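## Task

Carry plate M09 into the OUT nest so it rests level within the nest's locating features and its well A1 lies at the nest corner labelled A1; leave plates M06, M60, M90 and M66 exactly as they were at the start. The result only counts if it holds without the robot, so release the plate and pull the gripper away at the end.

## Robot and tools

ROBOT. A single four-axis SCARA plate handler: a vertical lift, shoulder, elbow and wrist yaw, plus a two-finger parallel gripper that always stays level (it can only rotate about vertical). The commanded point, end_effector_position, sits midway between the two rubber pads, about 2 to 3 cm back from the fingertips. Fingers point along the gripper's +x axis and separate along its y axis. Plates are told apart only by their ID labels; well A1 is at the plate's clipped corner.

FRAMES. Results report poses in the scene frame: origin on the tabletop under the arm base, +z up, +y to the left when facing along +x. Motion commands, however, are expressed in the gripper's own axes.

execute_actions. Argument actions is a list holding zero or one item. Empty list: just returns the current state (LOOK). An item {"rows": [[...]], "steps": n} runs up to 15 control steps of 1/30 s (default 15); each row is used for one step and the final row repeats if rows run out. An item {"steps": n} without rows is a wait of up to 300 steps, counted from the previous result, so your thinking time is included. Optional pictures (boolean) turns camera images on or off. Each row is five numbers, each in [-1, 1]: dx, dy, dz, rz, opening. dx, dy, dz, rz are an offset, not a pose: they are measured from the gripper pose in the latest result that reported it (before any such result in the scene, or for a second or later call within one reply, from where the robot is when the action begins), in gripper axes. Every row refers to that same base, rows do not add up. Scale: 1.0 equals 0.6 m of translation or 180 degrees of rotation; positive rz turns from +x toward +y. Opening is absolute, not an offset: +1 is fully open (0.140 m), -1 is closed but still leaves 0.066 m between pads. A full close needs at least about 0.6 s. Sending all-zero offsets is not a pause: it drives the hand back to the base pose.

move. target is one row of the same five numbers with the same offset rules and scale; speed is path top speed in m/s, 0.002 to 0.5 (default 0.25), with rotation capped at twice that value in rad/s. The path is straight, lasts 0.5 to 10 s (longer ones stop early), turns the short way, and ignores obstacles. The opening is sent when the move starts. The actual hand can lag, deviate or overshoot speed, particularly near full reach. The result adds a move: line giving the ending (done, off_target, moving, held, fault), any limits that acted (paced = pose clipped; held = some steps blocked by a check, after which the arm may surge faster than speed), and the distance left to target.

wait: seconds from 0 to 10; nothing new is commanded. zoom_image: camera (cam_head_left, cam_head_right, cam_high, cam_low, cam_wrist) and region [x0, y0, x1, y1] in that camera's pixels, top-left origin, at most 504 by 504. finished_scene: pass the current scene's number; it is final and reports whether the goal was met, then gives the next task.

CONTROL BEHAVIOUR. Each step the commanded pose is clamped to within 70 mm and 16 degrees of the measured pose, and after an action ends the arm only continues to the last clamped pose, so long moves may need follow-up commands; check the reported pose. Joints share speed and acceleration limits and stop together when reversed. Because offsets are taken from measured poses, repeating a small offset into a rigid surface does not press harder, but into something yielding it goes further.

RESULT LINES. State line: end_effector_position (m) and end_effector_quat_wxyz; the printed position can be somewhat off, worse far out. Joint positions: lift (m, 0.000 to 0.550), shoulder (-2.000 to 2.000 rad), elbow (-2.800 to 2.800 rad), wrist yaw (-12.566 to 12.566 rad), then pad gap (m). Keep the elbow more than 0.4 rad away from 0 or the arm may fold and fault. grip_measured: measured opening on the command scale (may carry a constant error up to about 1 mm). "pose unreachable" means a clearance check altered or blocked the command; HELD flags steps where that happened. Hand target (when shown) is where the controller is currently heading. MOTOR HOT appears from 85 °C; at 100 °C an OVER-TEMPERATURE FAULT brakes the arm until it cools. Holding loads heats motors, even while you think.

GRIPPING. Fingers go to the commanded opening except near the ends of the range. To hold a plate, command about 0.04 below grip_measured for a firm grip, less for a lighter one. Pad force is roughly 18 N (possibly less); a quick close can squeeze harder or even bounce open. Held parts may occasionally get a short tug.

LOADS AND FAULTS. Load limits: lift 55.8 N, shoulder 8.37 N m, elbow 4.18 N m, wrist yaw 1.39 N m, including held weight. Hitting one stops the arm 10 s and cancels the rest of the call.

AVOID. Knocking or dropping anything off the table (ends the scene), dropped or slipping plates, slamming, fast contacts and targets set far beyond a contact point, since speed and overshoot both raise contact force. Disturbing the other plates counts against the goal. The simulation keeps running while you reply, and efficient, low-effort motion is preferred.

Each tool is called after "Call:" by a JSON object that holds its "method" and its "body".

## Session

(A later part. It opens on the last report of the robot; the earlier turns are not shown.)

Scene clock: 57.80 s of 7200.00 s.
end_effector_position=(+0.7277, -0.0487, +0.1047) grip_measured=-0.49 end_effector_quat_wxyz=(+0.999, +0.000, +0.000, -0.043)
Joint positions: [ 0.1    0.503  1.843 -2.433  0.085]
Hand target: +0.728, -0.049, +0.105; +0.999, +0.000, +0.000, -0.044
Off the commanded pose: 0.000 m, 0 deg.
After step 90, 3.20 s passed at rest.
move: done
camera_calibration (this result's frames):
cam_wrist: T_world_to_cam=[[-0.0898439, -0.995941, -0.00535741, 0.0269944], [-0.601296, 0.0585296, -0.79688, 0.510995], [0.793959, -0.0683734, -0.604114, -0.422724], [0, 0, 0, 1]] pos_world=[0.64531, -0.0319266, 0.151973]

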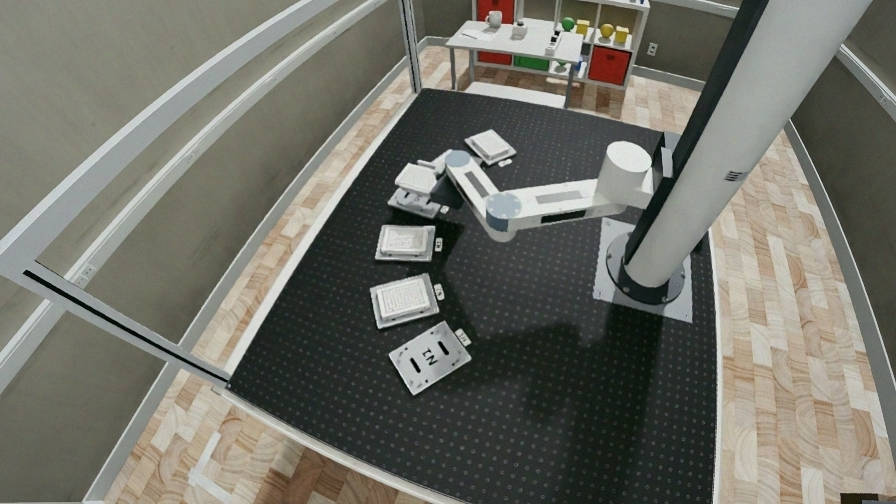

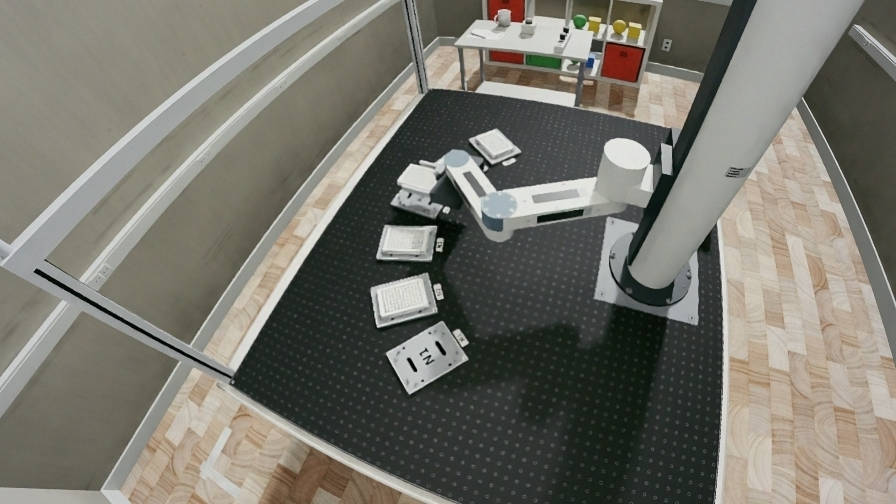

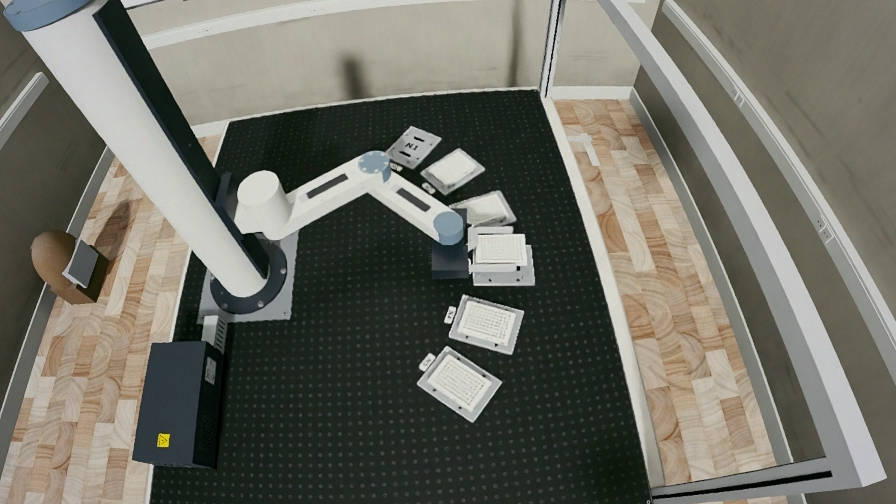

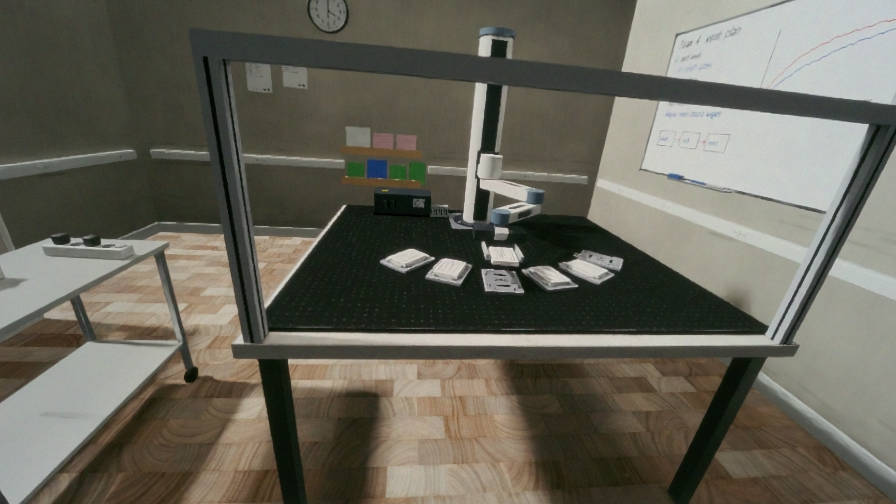

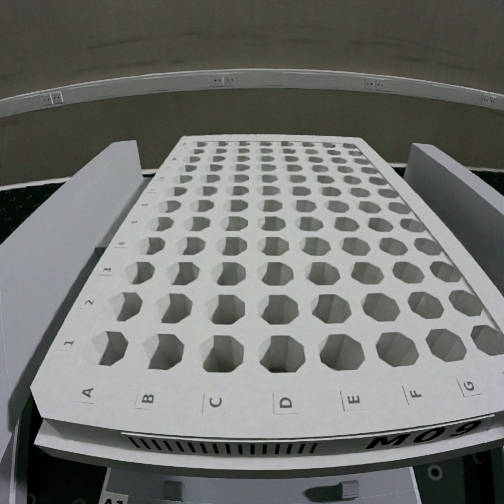

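Call:
{"method": "move", "body": {"target": [0.022,0.009,-0.07,0,-0.54], "speed": 0.1}}

Call:
{"method": "zoom_image", "body": {"camera": "cam_wrist", "region": [0,404,504,504]}}

Call:
{"method": "zoom_image", "body": {"camera": "cam_head_left", "region": [370,140,490,230]}}

Scene clock: 65.33 s of 7200.00 s.
end_effector_position=(+0.7414, -0.0443, +0.0626) grip_measured=-0.49 end_effector_quat_wxyz=(+0.999, +0.000, +0.000, -0.043)
Joint positions: [ 0.058  0.477  1.93  -2.494  0.085]
Hand target: +0.741, -0.044, +0.063; +0.999, +0.000, +0.000, -0.043
Off the commanded pose: 0.000 m, 0 deg.
After step 90, 3.80 s passed at rest.
move: done
camera_calibration (this result's frames):
cam_wrist: T_world_to_cam=[[-0.0894324, -0.995978, -0.00535741, 0.0320175], [-0.60132, 0.0582811, -0.79688, 0.485409], [0.793987, -0.0680453, -0.604114, -0.458676], [0, 0, 0, 1]] pos_world=[0.658933, -0.0276123, 0.109891]

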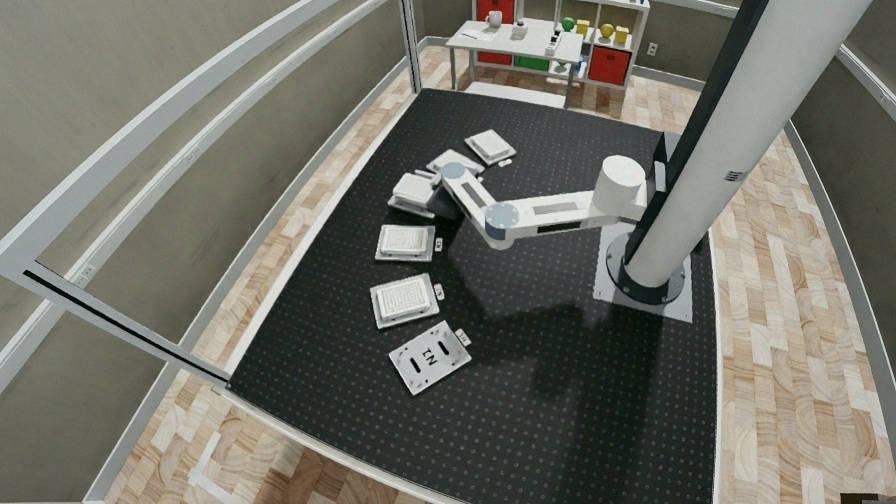

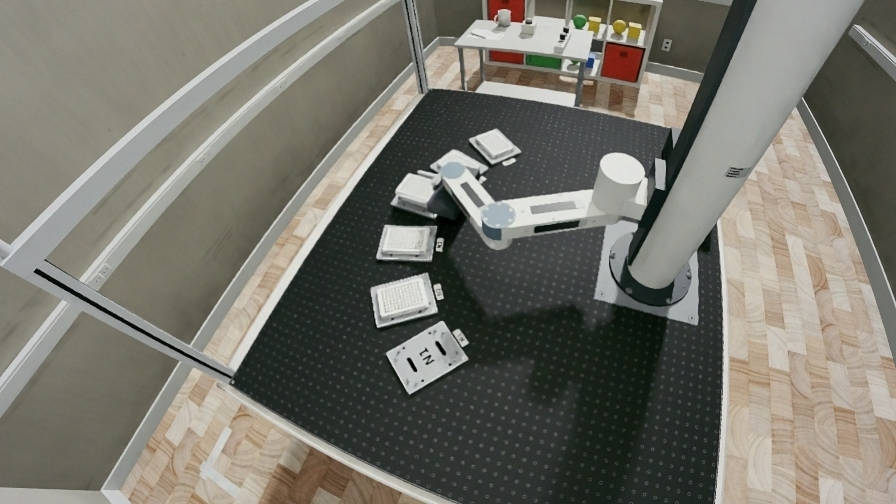

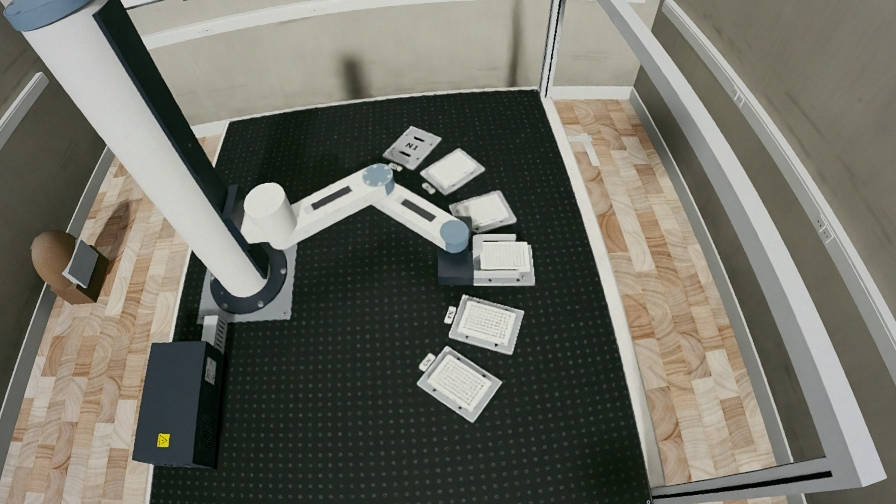

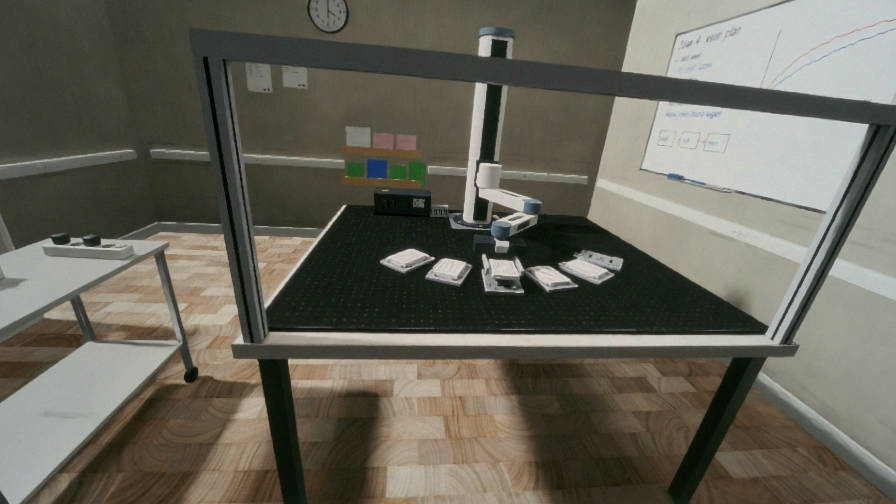

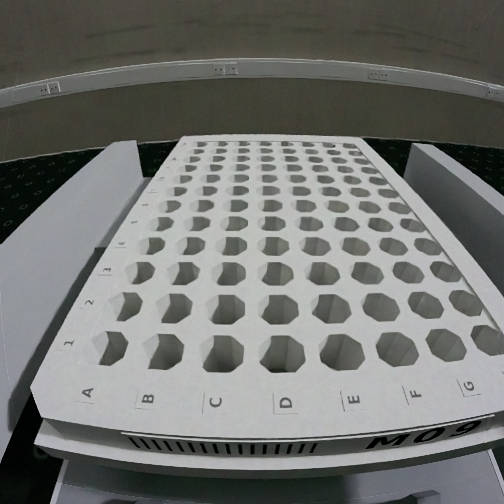

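Region (0, 404, 504, 504) of cam_wrist's 504x504 image, scaled by 1.000; it fills the top 100 rows of this view, and the rest is white.

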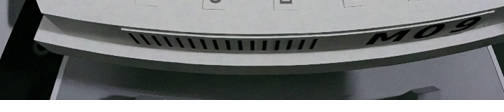

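Region (370, 140, 490, 230) of cam_head_left's 896x504 image, scaled by 4.200, with more detail than that image has; it fills the top 378 rows of this view, and the rest is white.

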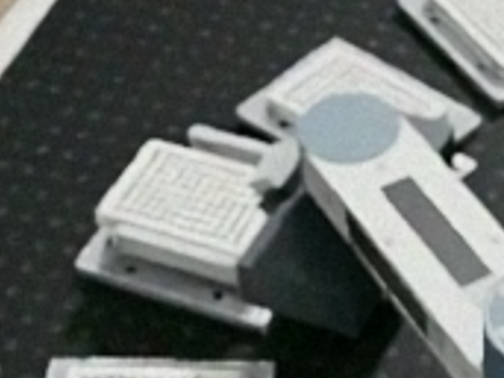

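Call:
{"method": "move", "body": {"target": [0,0,-0.028,0.002,-0.54], "speed": 0.05}}

Call:
{"method": "zoom_image", "body": {"camera": "cam_low", "region": [460,245,550,305]}}

Call:
{"method": "zoom_image", "body": {"camera": "cam_high", "region": [450,220,550,300]}}

Scene clock: 69.13 s of 7200.00 s.
end_effector_position=(+0.7414, -0.0443, +0.0457) grip_measured=-0.49 end_effector_quat_wxyz=(+0.999, +0.000, +0.000, -0.040)
Joint positions: [ 0.041  0.475  1.93  -2.486  0.085]
Hand target: +0.741, -0.044, +0.046; +0.999, +0.000, +0.000, -0.040
Off the commanded pose: 0.000 m, 0 deg.
After step 90, 0.10 s passed at rest.
move: done
camera_calibration (this result's frames):
cam_wrist: T_world_to_cam=[[-0.0832595, -0.996514, -0.00535741, 0.0273857], [-0.60167, 0.0545541, -0.79688, 0.472053], [0.794394, -0.0631244, -0.604114, -0.468963], [0, 0, 0, 1]] pos_world=[0.658841, -0.0280652, 0.0930088]

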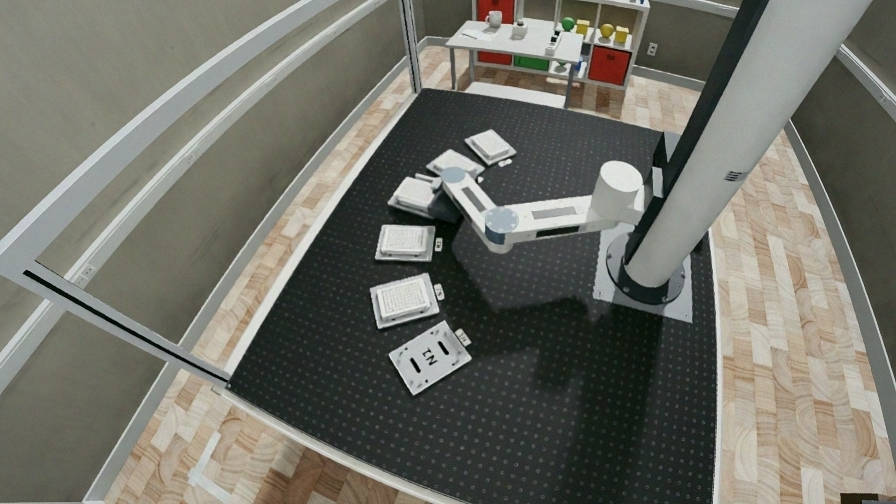

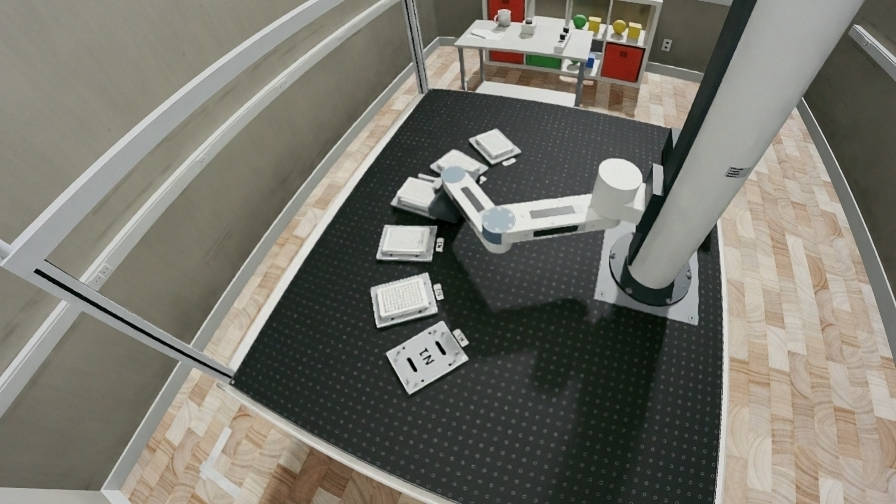

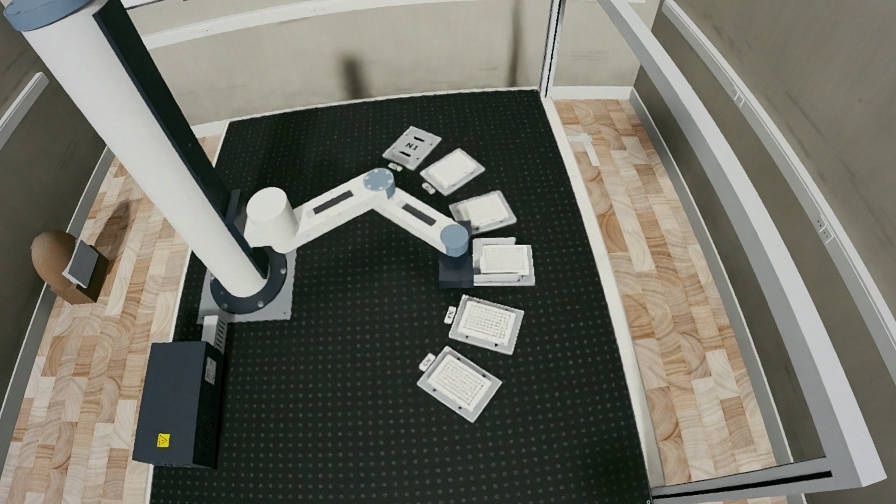

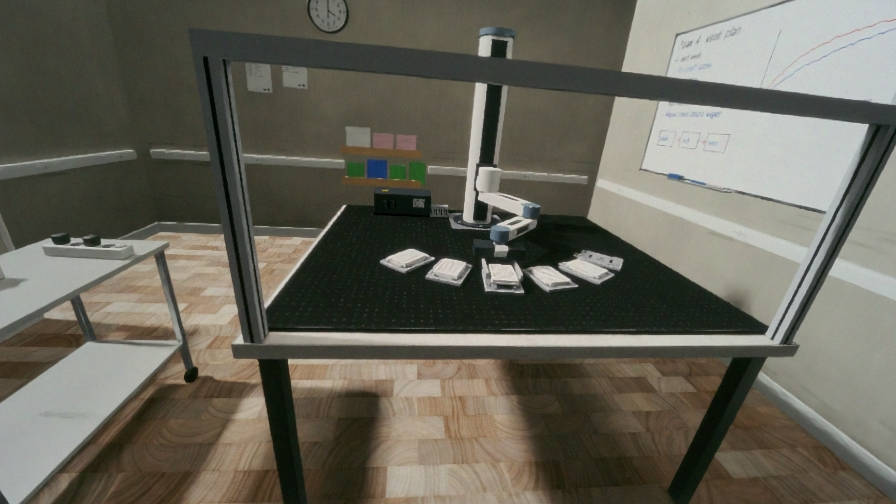

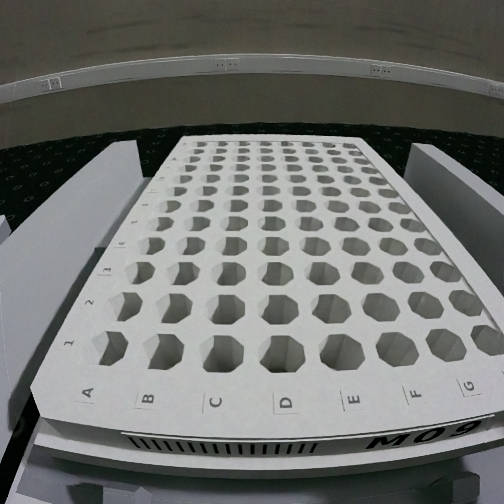

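Region (460, 245, 550, 305) of cam_low's 896x504 image, scaled by 5.600, with more detail than that image has.

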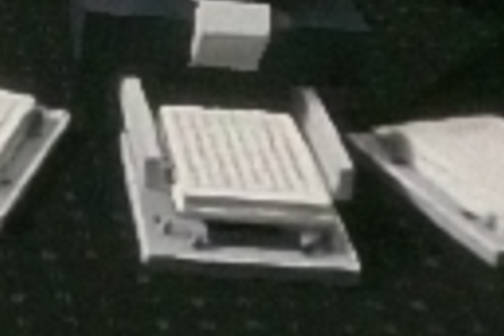

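Region (450, 220, 550, 300) of cam_high's 896x504 image, scaled by 5.040, with more detail than that image has; it fills the top 403 rows of this view, and the rest is white.

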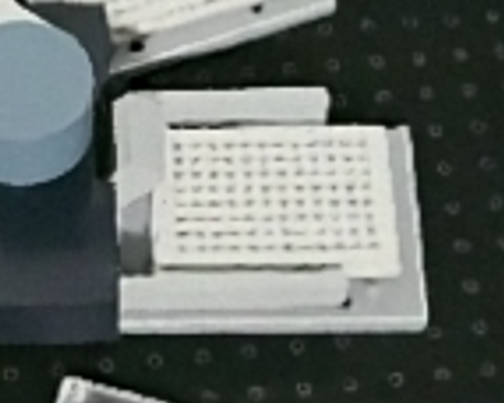

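Call:
{"method": "move", "body": {"target": [0,0.0042,0,0,-0.54], "speed": 0.05}}

Call:
{"method": "move", "body": {"target": [0,0,-0.0265,0,-0.54], "speed": 0.015}}

Scene clock: 75.37 s of 7200.00 s.
end_effector_position=(+0.7416, -0.0418, +0.0457) grip_measured=-0.49 end_effector_quat_wxyz=(+0.999, +0.000, +0.000, -0.040)
Joint positions: [ 0.041  0.481  1.93  -2.492  0.085]
Hand target: +0.742, -0.042, +0.046; +0.999, +0.000, +0.000, -0.040
Off the commanded pose: 0.000 m, 0 deg.
After step 90, 2.53 s passed at rest.
move: done
camera_calibration (this result's frames):
cam_wrist: T_world_to_cam=[[-0.0831904, -0.996519, -0.00535741, 0.0297921], [-0.601674, 0.0545124, -0.79688, 0.472032], [0.794398, -0.0630693, -0.604114, -0.468954], [0, 0, 0, 1]] pos_world=[0.659024, -0.0256198, 0.0930099]

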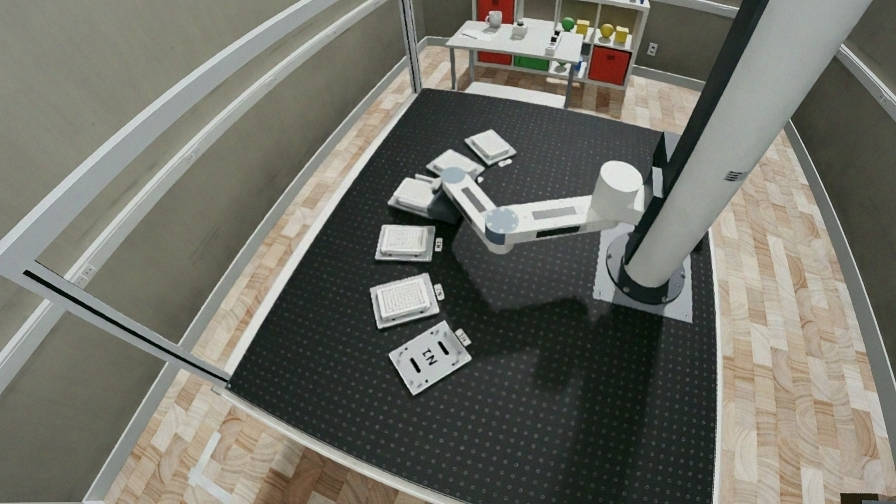

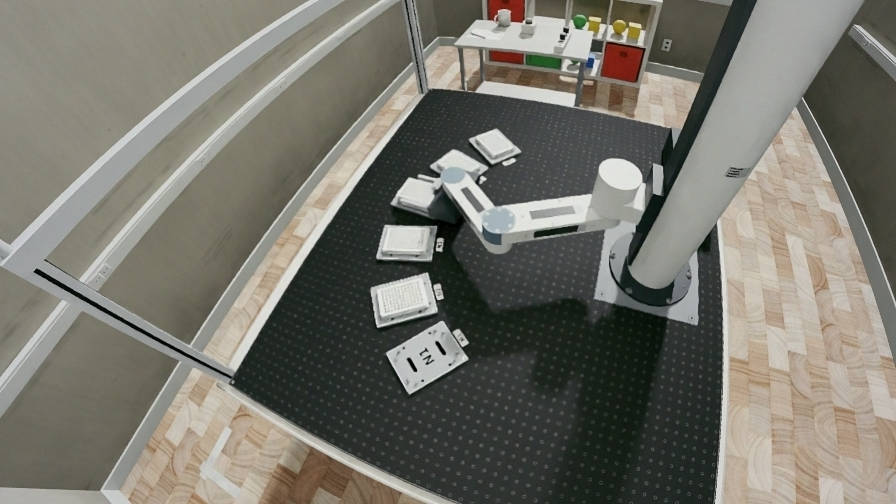

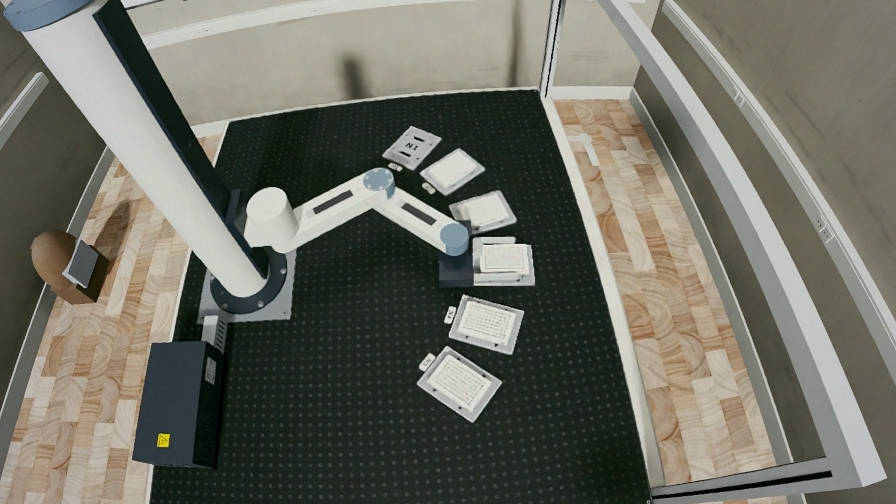

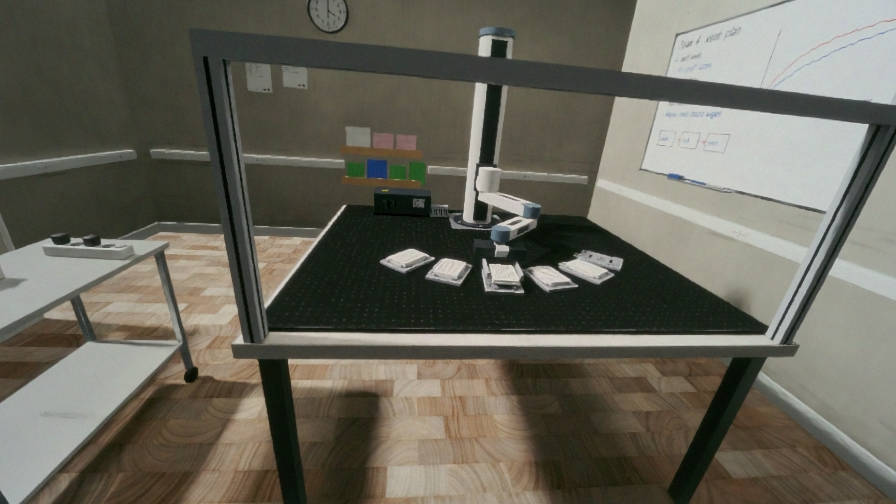

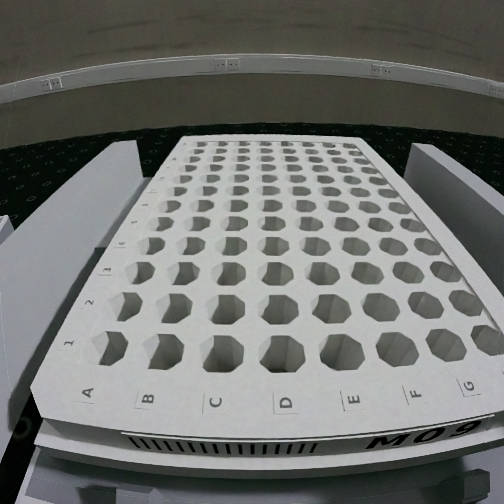

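Scene clock: 76.63 s of 7200.00 s.
end_effector_position=(+0.7411, -0.0440, +0.0298) grip_measured=-0.49 end_effector_quat_wxyz=(+0.999, +0.000, +0.000, -0.044)
Joint positions: [ 0.025  0.479  1.928 -2.496  0.085]
Hand target: +0.742, -0.042, +0.030; +0.999, +0.000, +0.000, -0.040
Off the commanded pose: 0.002 m, 0 deg.
move: done
camera_calibration (this result's frames):
cam_wrist: T_world_to_cam=[[-0.0913345, -0.995806, -0.00535741, 0.0335544], [-0.601208, 0.0594295, -0.79688, 0.459077], [0.793856, -0.0695616, -0.604114, -0.478187], [0, 0, 0, 1]] pos_world=[0.658677, -0.0271325, 0.0771296]

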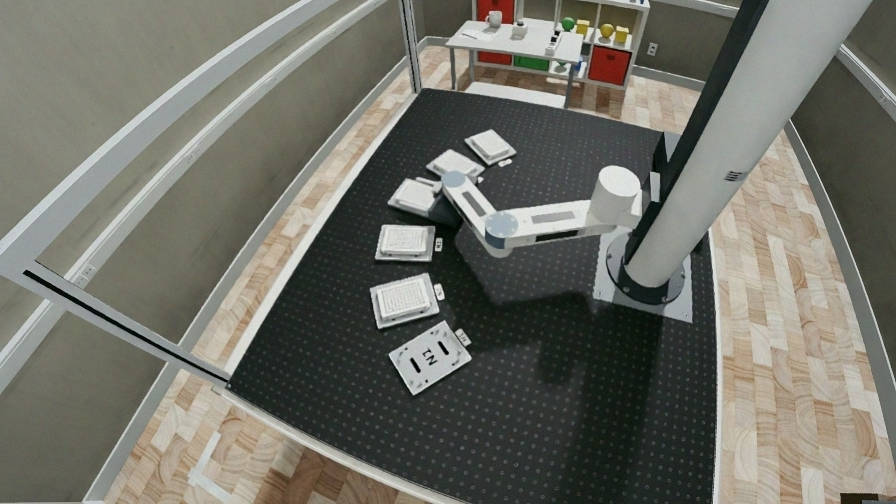

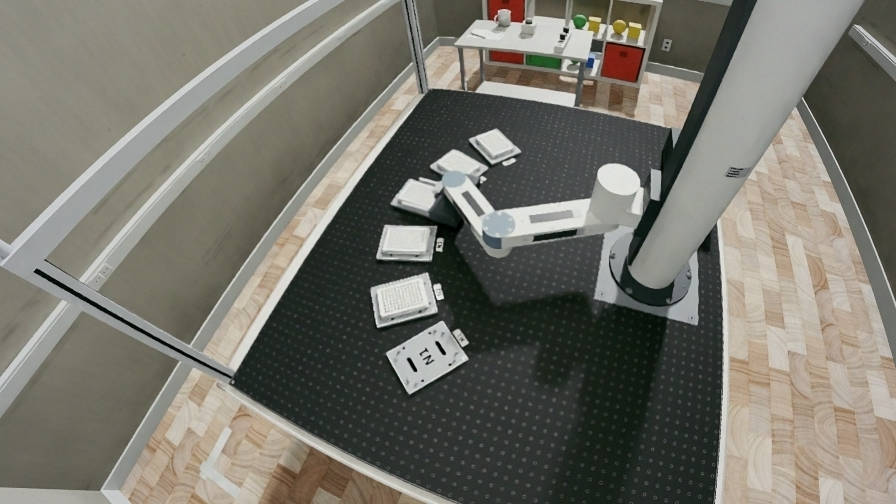

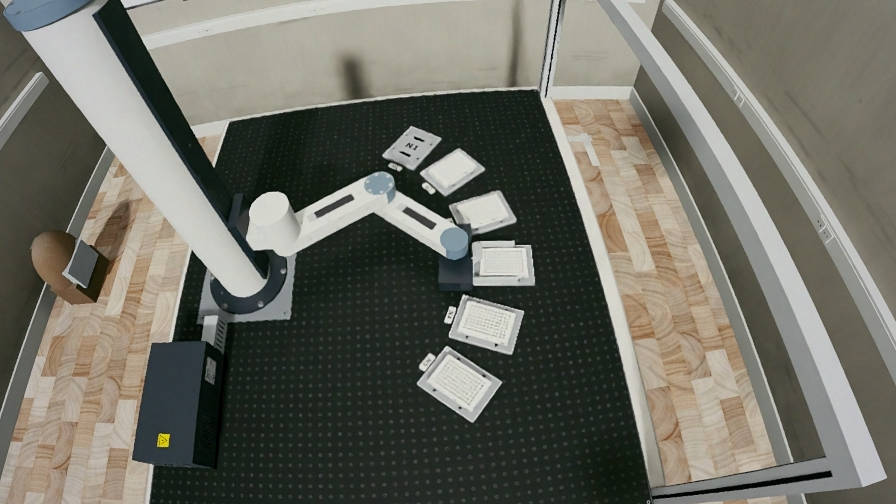

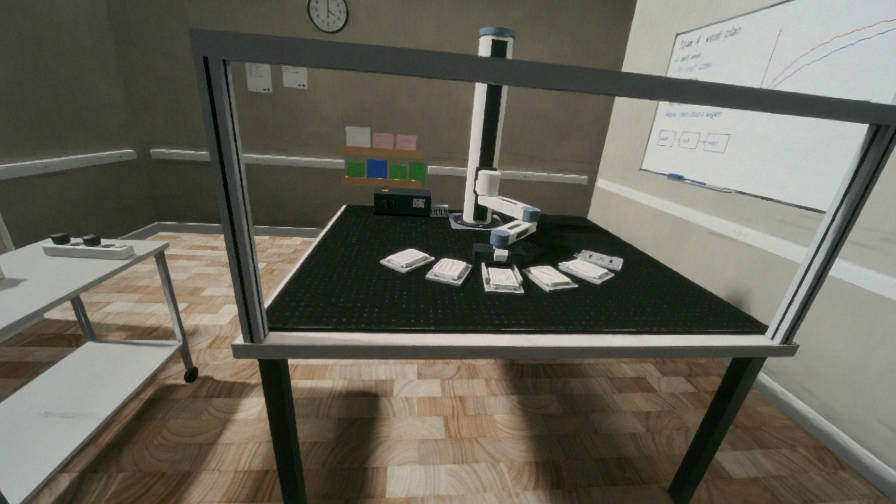

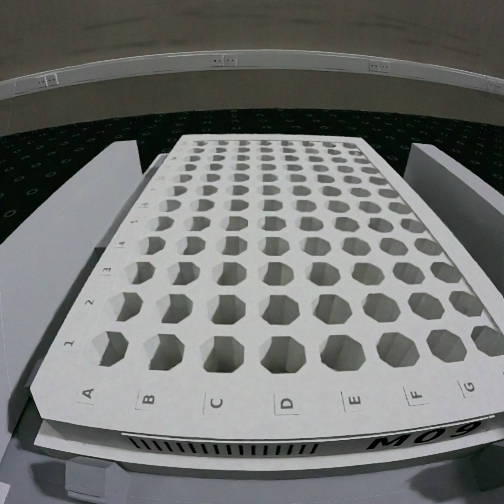

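Call:
{"method": "execute_actions", "body": {"actions": [{"rows":[[0,0,0,0,-0.47],[0,0,0,0,-0.44],[0,0,0,0,-0.4],[0,0,0,0,-0.3],[0,0,0,0,0],[0,0,0,0,1]],"steps":15}], "pictures": false}}

Call:
{"method": "move", "body": {"target": [0,0,0.15,0,1]}}

Call:
{"method": "zoom_image", "body": {"camera": "cam_low", "region": [420,245,590,305]}}

Scene clock: 78.83 s of 7200.00 s.
end_effector_position=(+0.7410, -0.0442, +0.0298) grip_measured=+0.84 end_effector_quat_wxyz=(+0.999, +0.000, +0.000, -0.045)
Joint positions: [ 0.025  0.479  1.928 -2.496  0.134]
Hand target: +0.741, -0.044, +0.030; +0.999, +0.000, +0.000, -0.044
Off the commanded pose: 0.000 m, 0 deg.
Steps of this call (steps 1 to 51: nothing new was sent; steps 52 to 66: all 15 steps of this action). Readings (end_effector_position):
52: (+0.7411, -0.0441, +0.0298)
53: (+0.7409, -0.0448, +0.0298)
55: (+0.7410, -0.0443, +0.0298)
59: (+0.7410, -0.0442, +0.0298)
66: the state above

Scene clock: 79.87 s of 7200.00 s.
end_effector_position=(+0.7411, -0.0442, +0.1199) grip_measured=+0.99 end_effector_quat_wxyz=(+0.999, +0.000, +0.000, -0.044)
Joint positions: [ 0.115  0.479  1.928 -2.496  0.14 ]
Hand target: +0.741, -0.044, +0.120; +0.999, +0.000, +0.000, -0.045
Off the commanded pose: 0.000 m, 0 deg.
move: done
camera_calibration (this result's frames):
cam_wrist: T_world_to_cam=[[-0.0918574, -0.995758, -0.00535741, 0.0342643], [-0.601177, 0.0597452, -0.79688, 0.530836], [0.793819, -0.0699785, -0.604114, -0.423756], [0, 0, 0, 1]] pos_world=[0.65866, -0.0272498, 0.167199]

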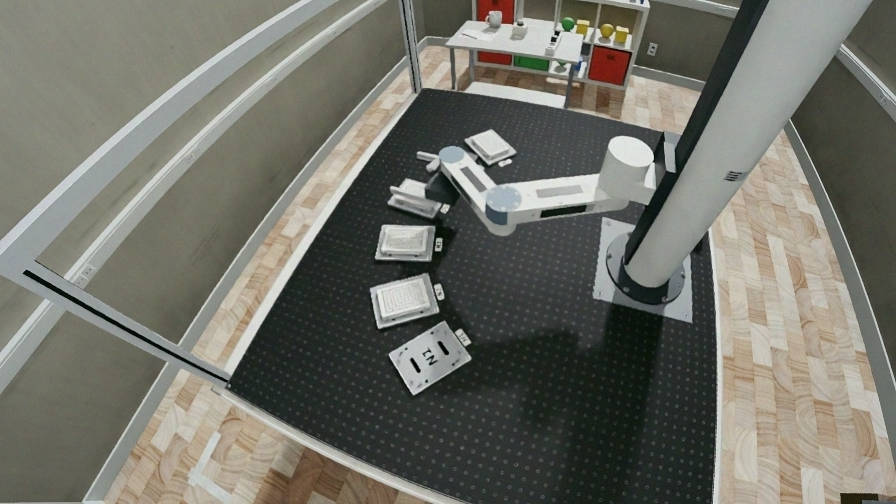

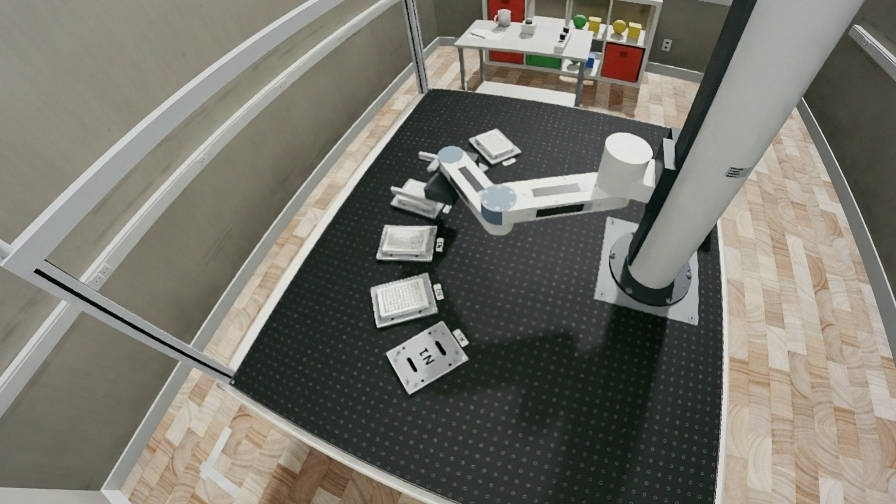

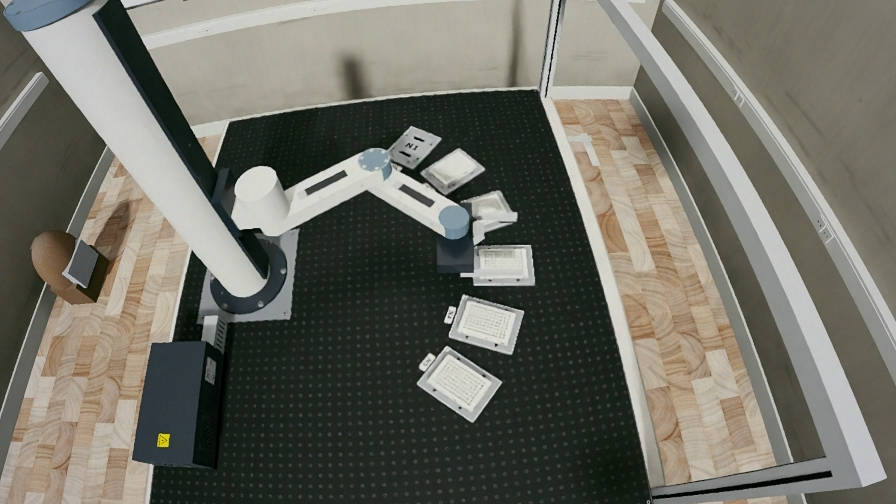

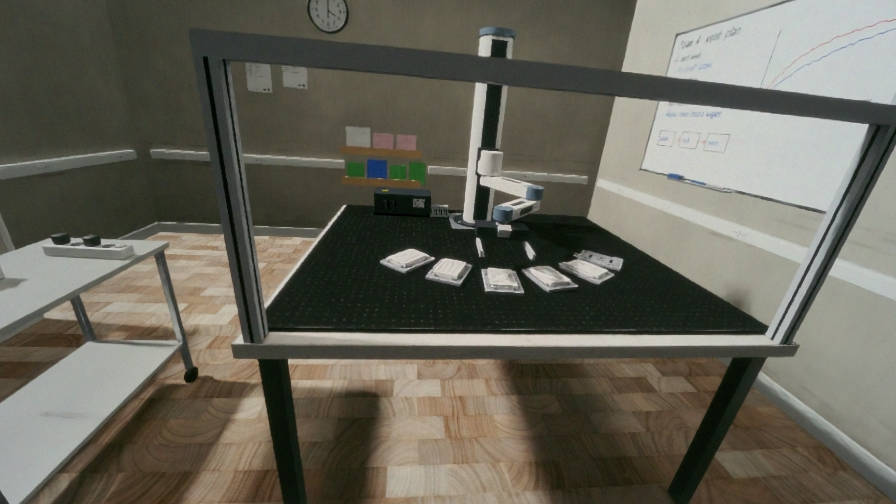

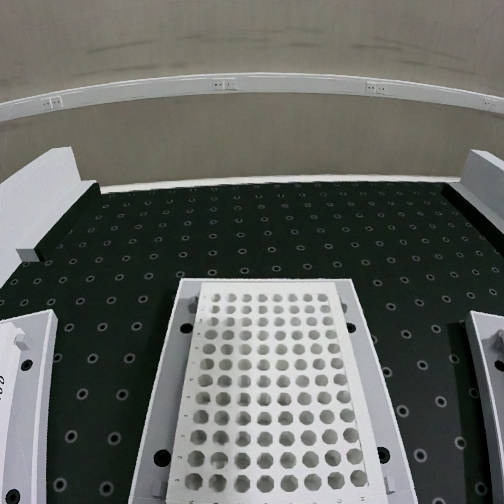

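Region (420, 245, 590, 305) of cam_low's 896x504 image, scaled by 2.965, with more detail than that image has; it fills the top 178 rows of this view, and the rest is white.

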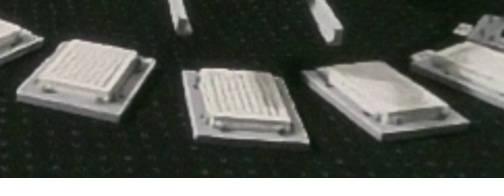

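Seated. Back off and confirm quickly.

Call:
{"method": "move", "body": {"target": [-0.3,0,0,0,1], "speed": 0.4}}

Scene clock: 81.80 s of 7200.00 s.
end_effector_position=(+0.5617, -0.0282, +0.1199) grip_measured=+0.99 end_effector_quat_wxyz=(+0.999, +0.000, +0.000, -0.045)
Joint positions: [ 0.115  0.874  0.982 -1.945  0.14 ]
Hand target: +0.562, -0.028, +0.120; +0.999, +0.000, +0.000, -0.044
Off the commanded pose: 0.000 m, 0 deg.
move: done
camera_calibration (this result's frames):
cam_wrist: T_world_to_cam=[[-0.0921156, -0.995734, -0.00535741, 0.0338815], [-0.601161, 0.0599011, -0.79688, 0.422023], [0.793801, -0.0701844, -0.604114, -0.280255], [0, 0, 0, 1]] pos_world=[0.479292, -0.0112122, 0.167177]

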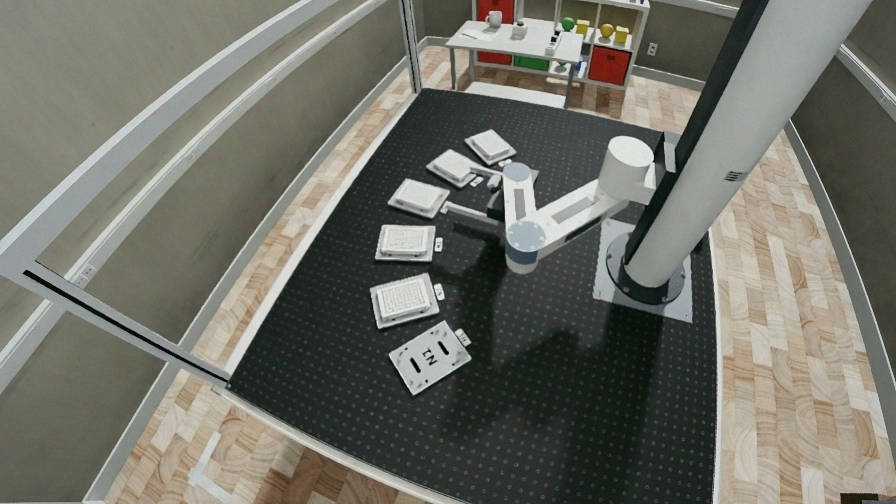

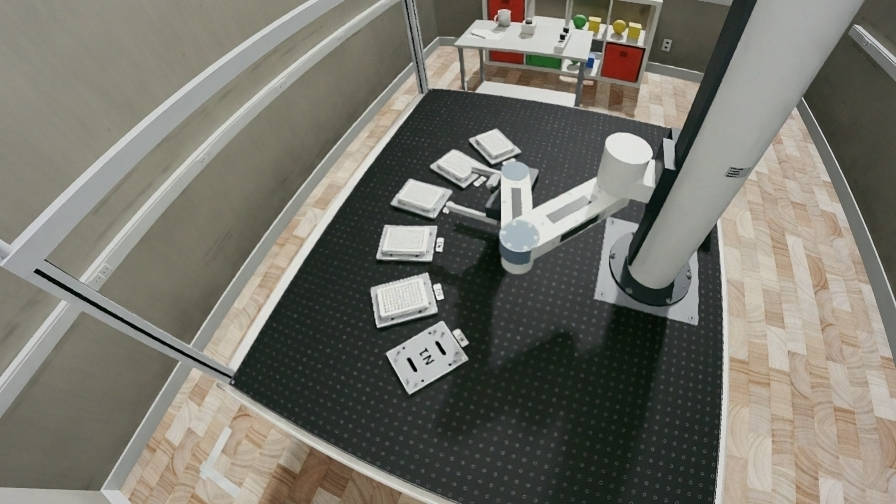

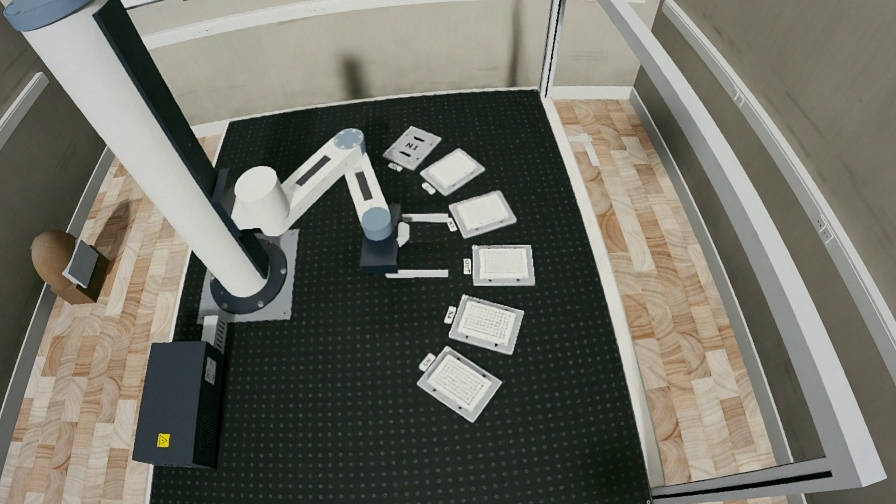

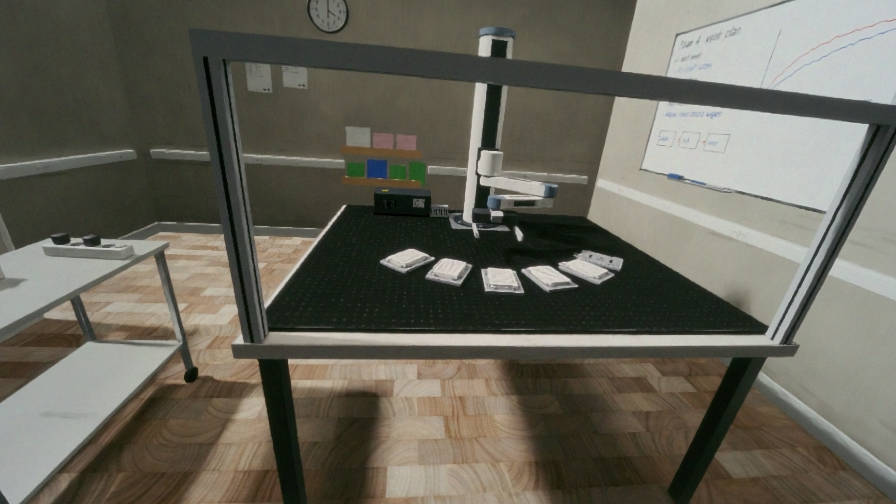

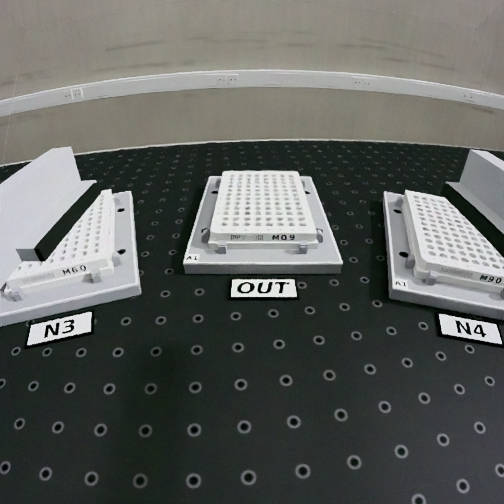

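Call:
{"method": "finished_scene", "body": {"scene": 1}}

The scene is finished: the task was done.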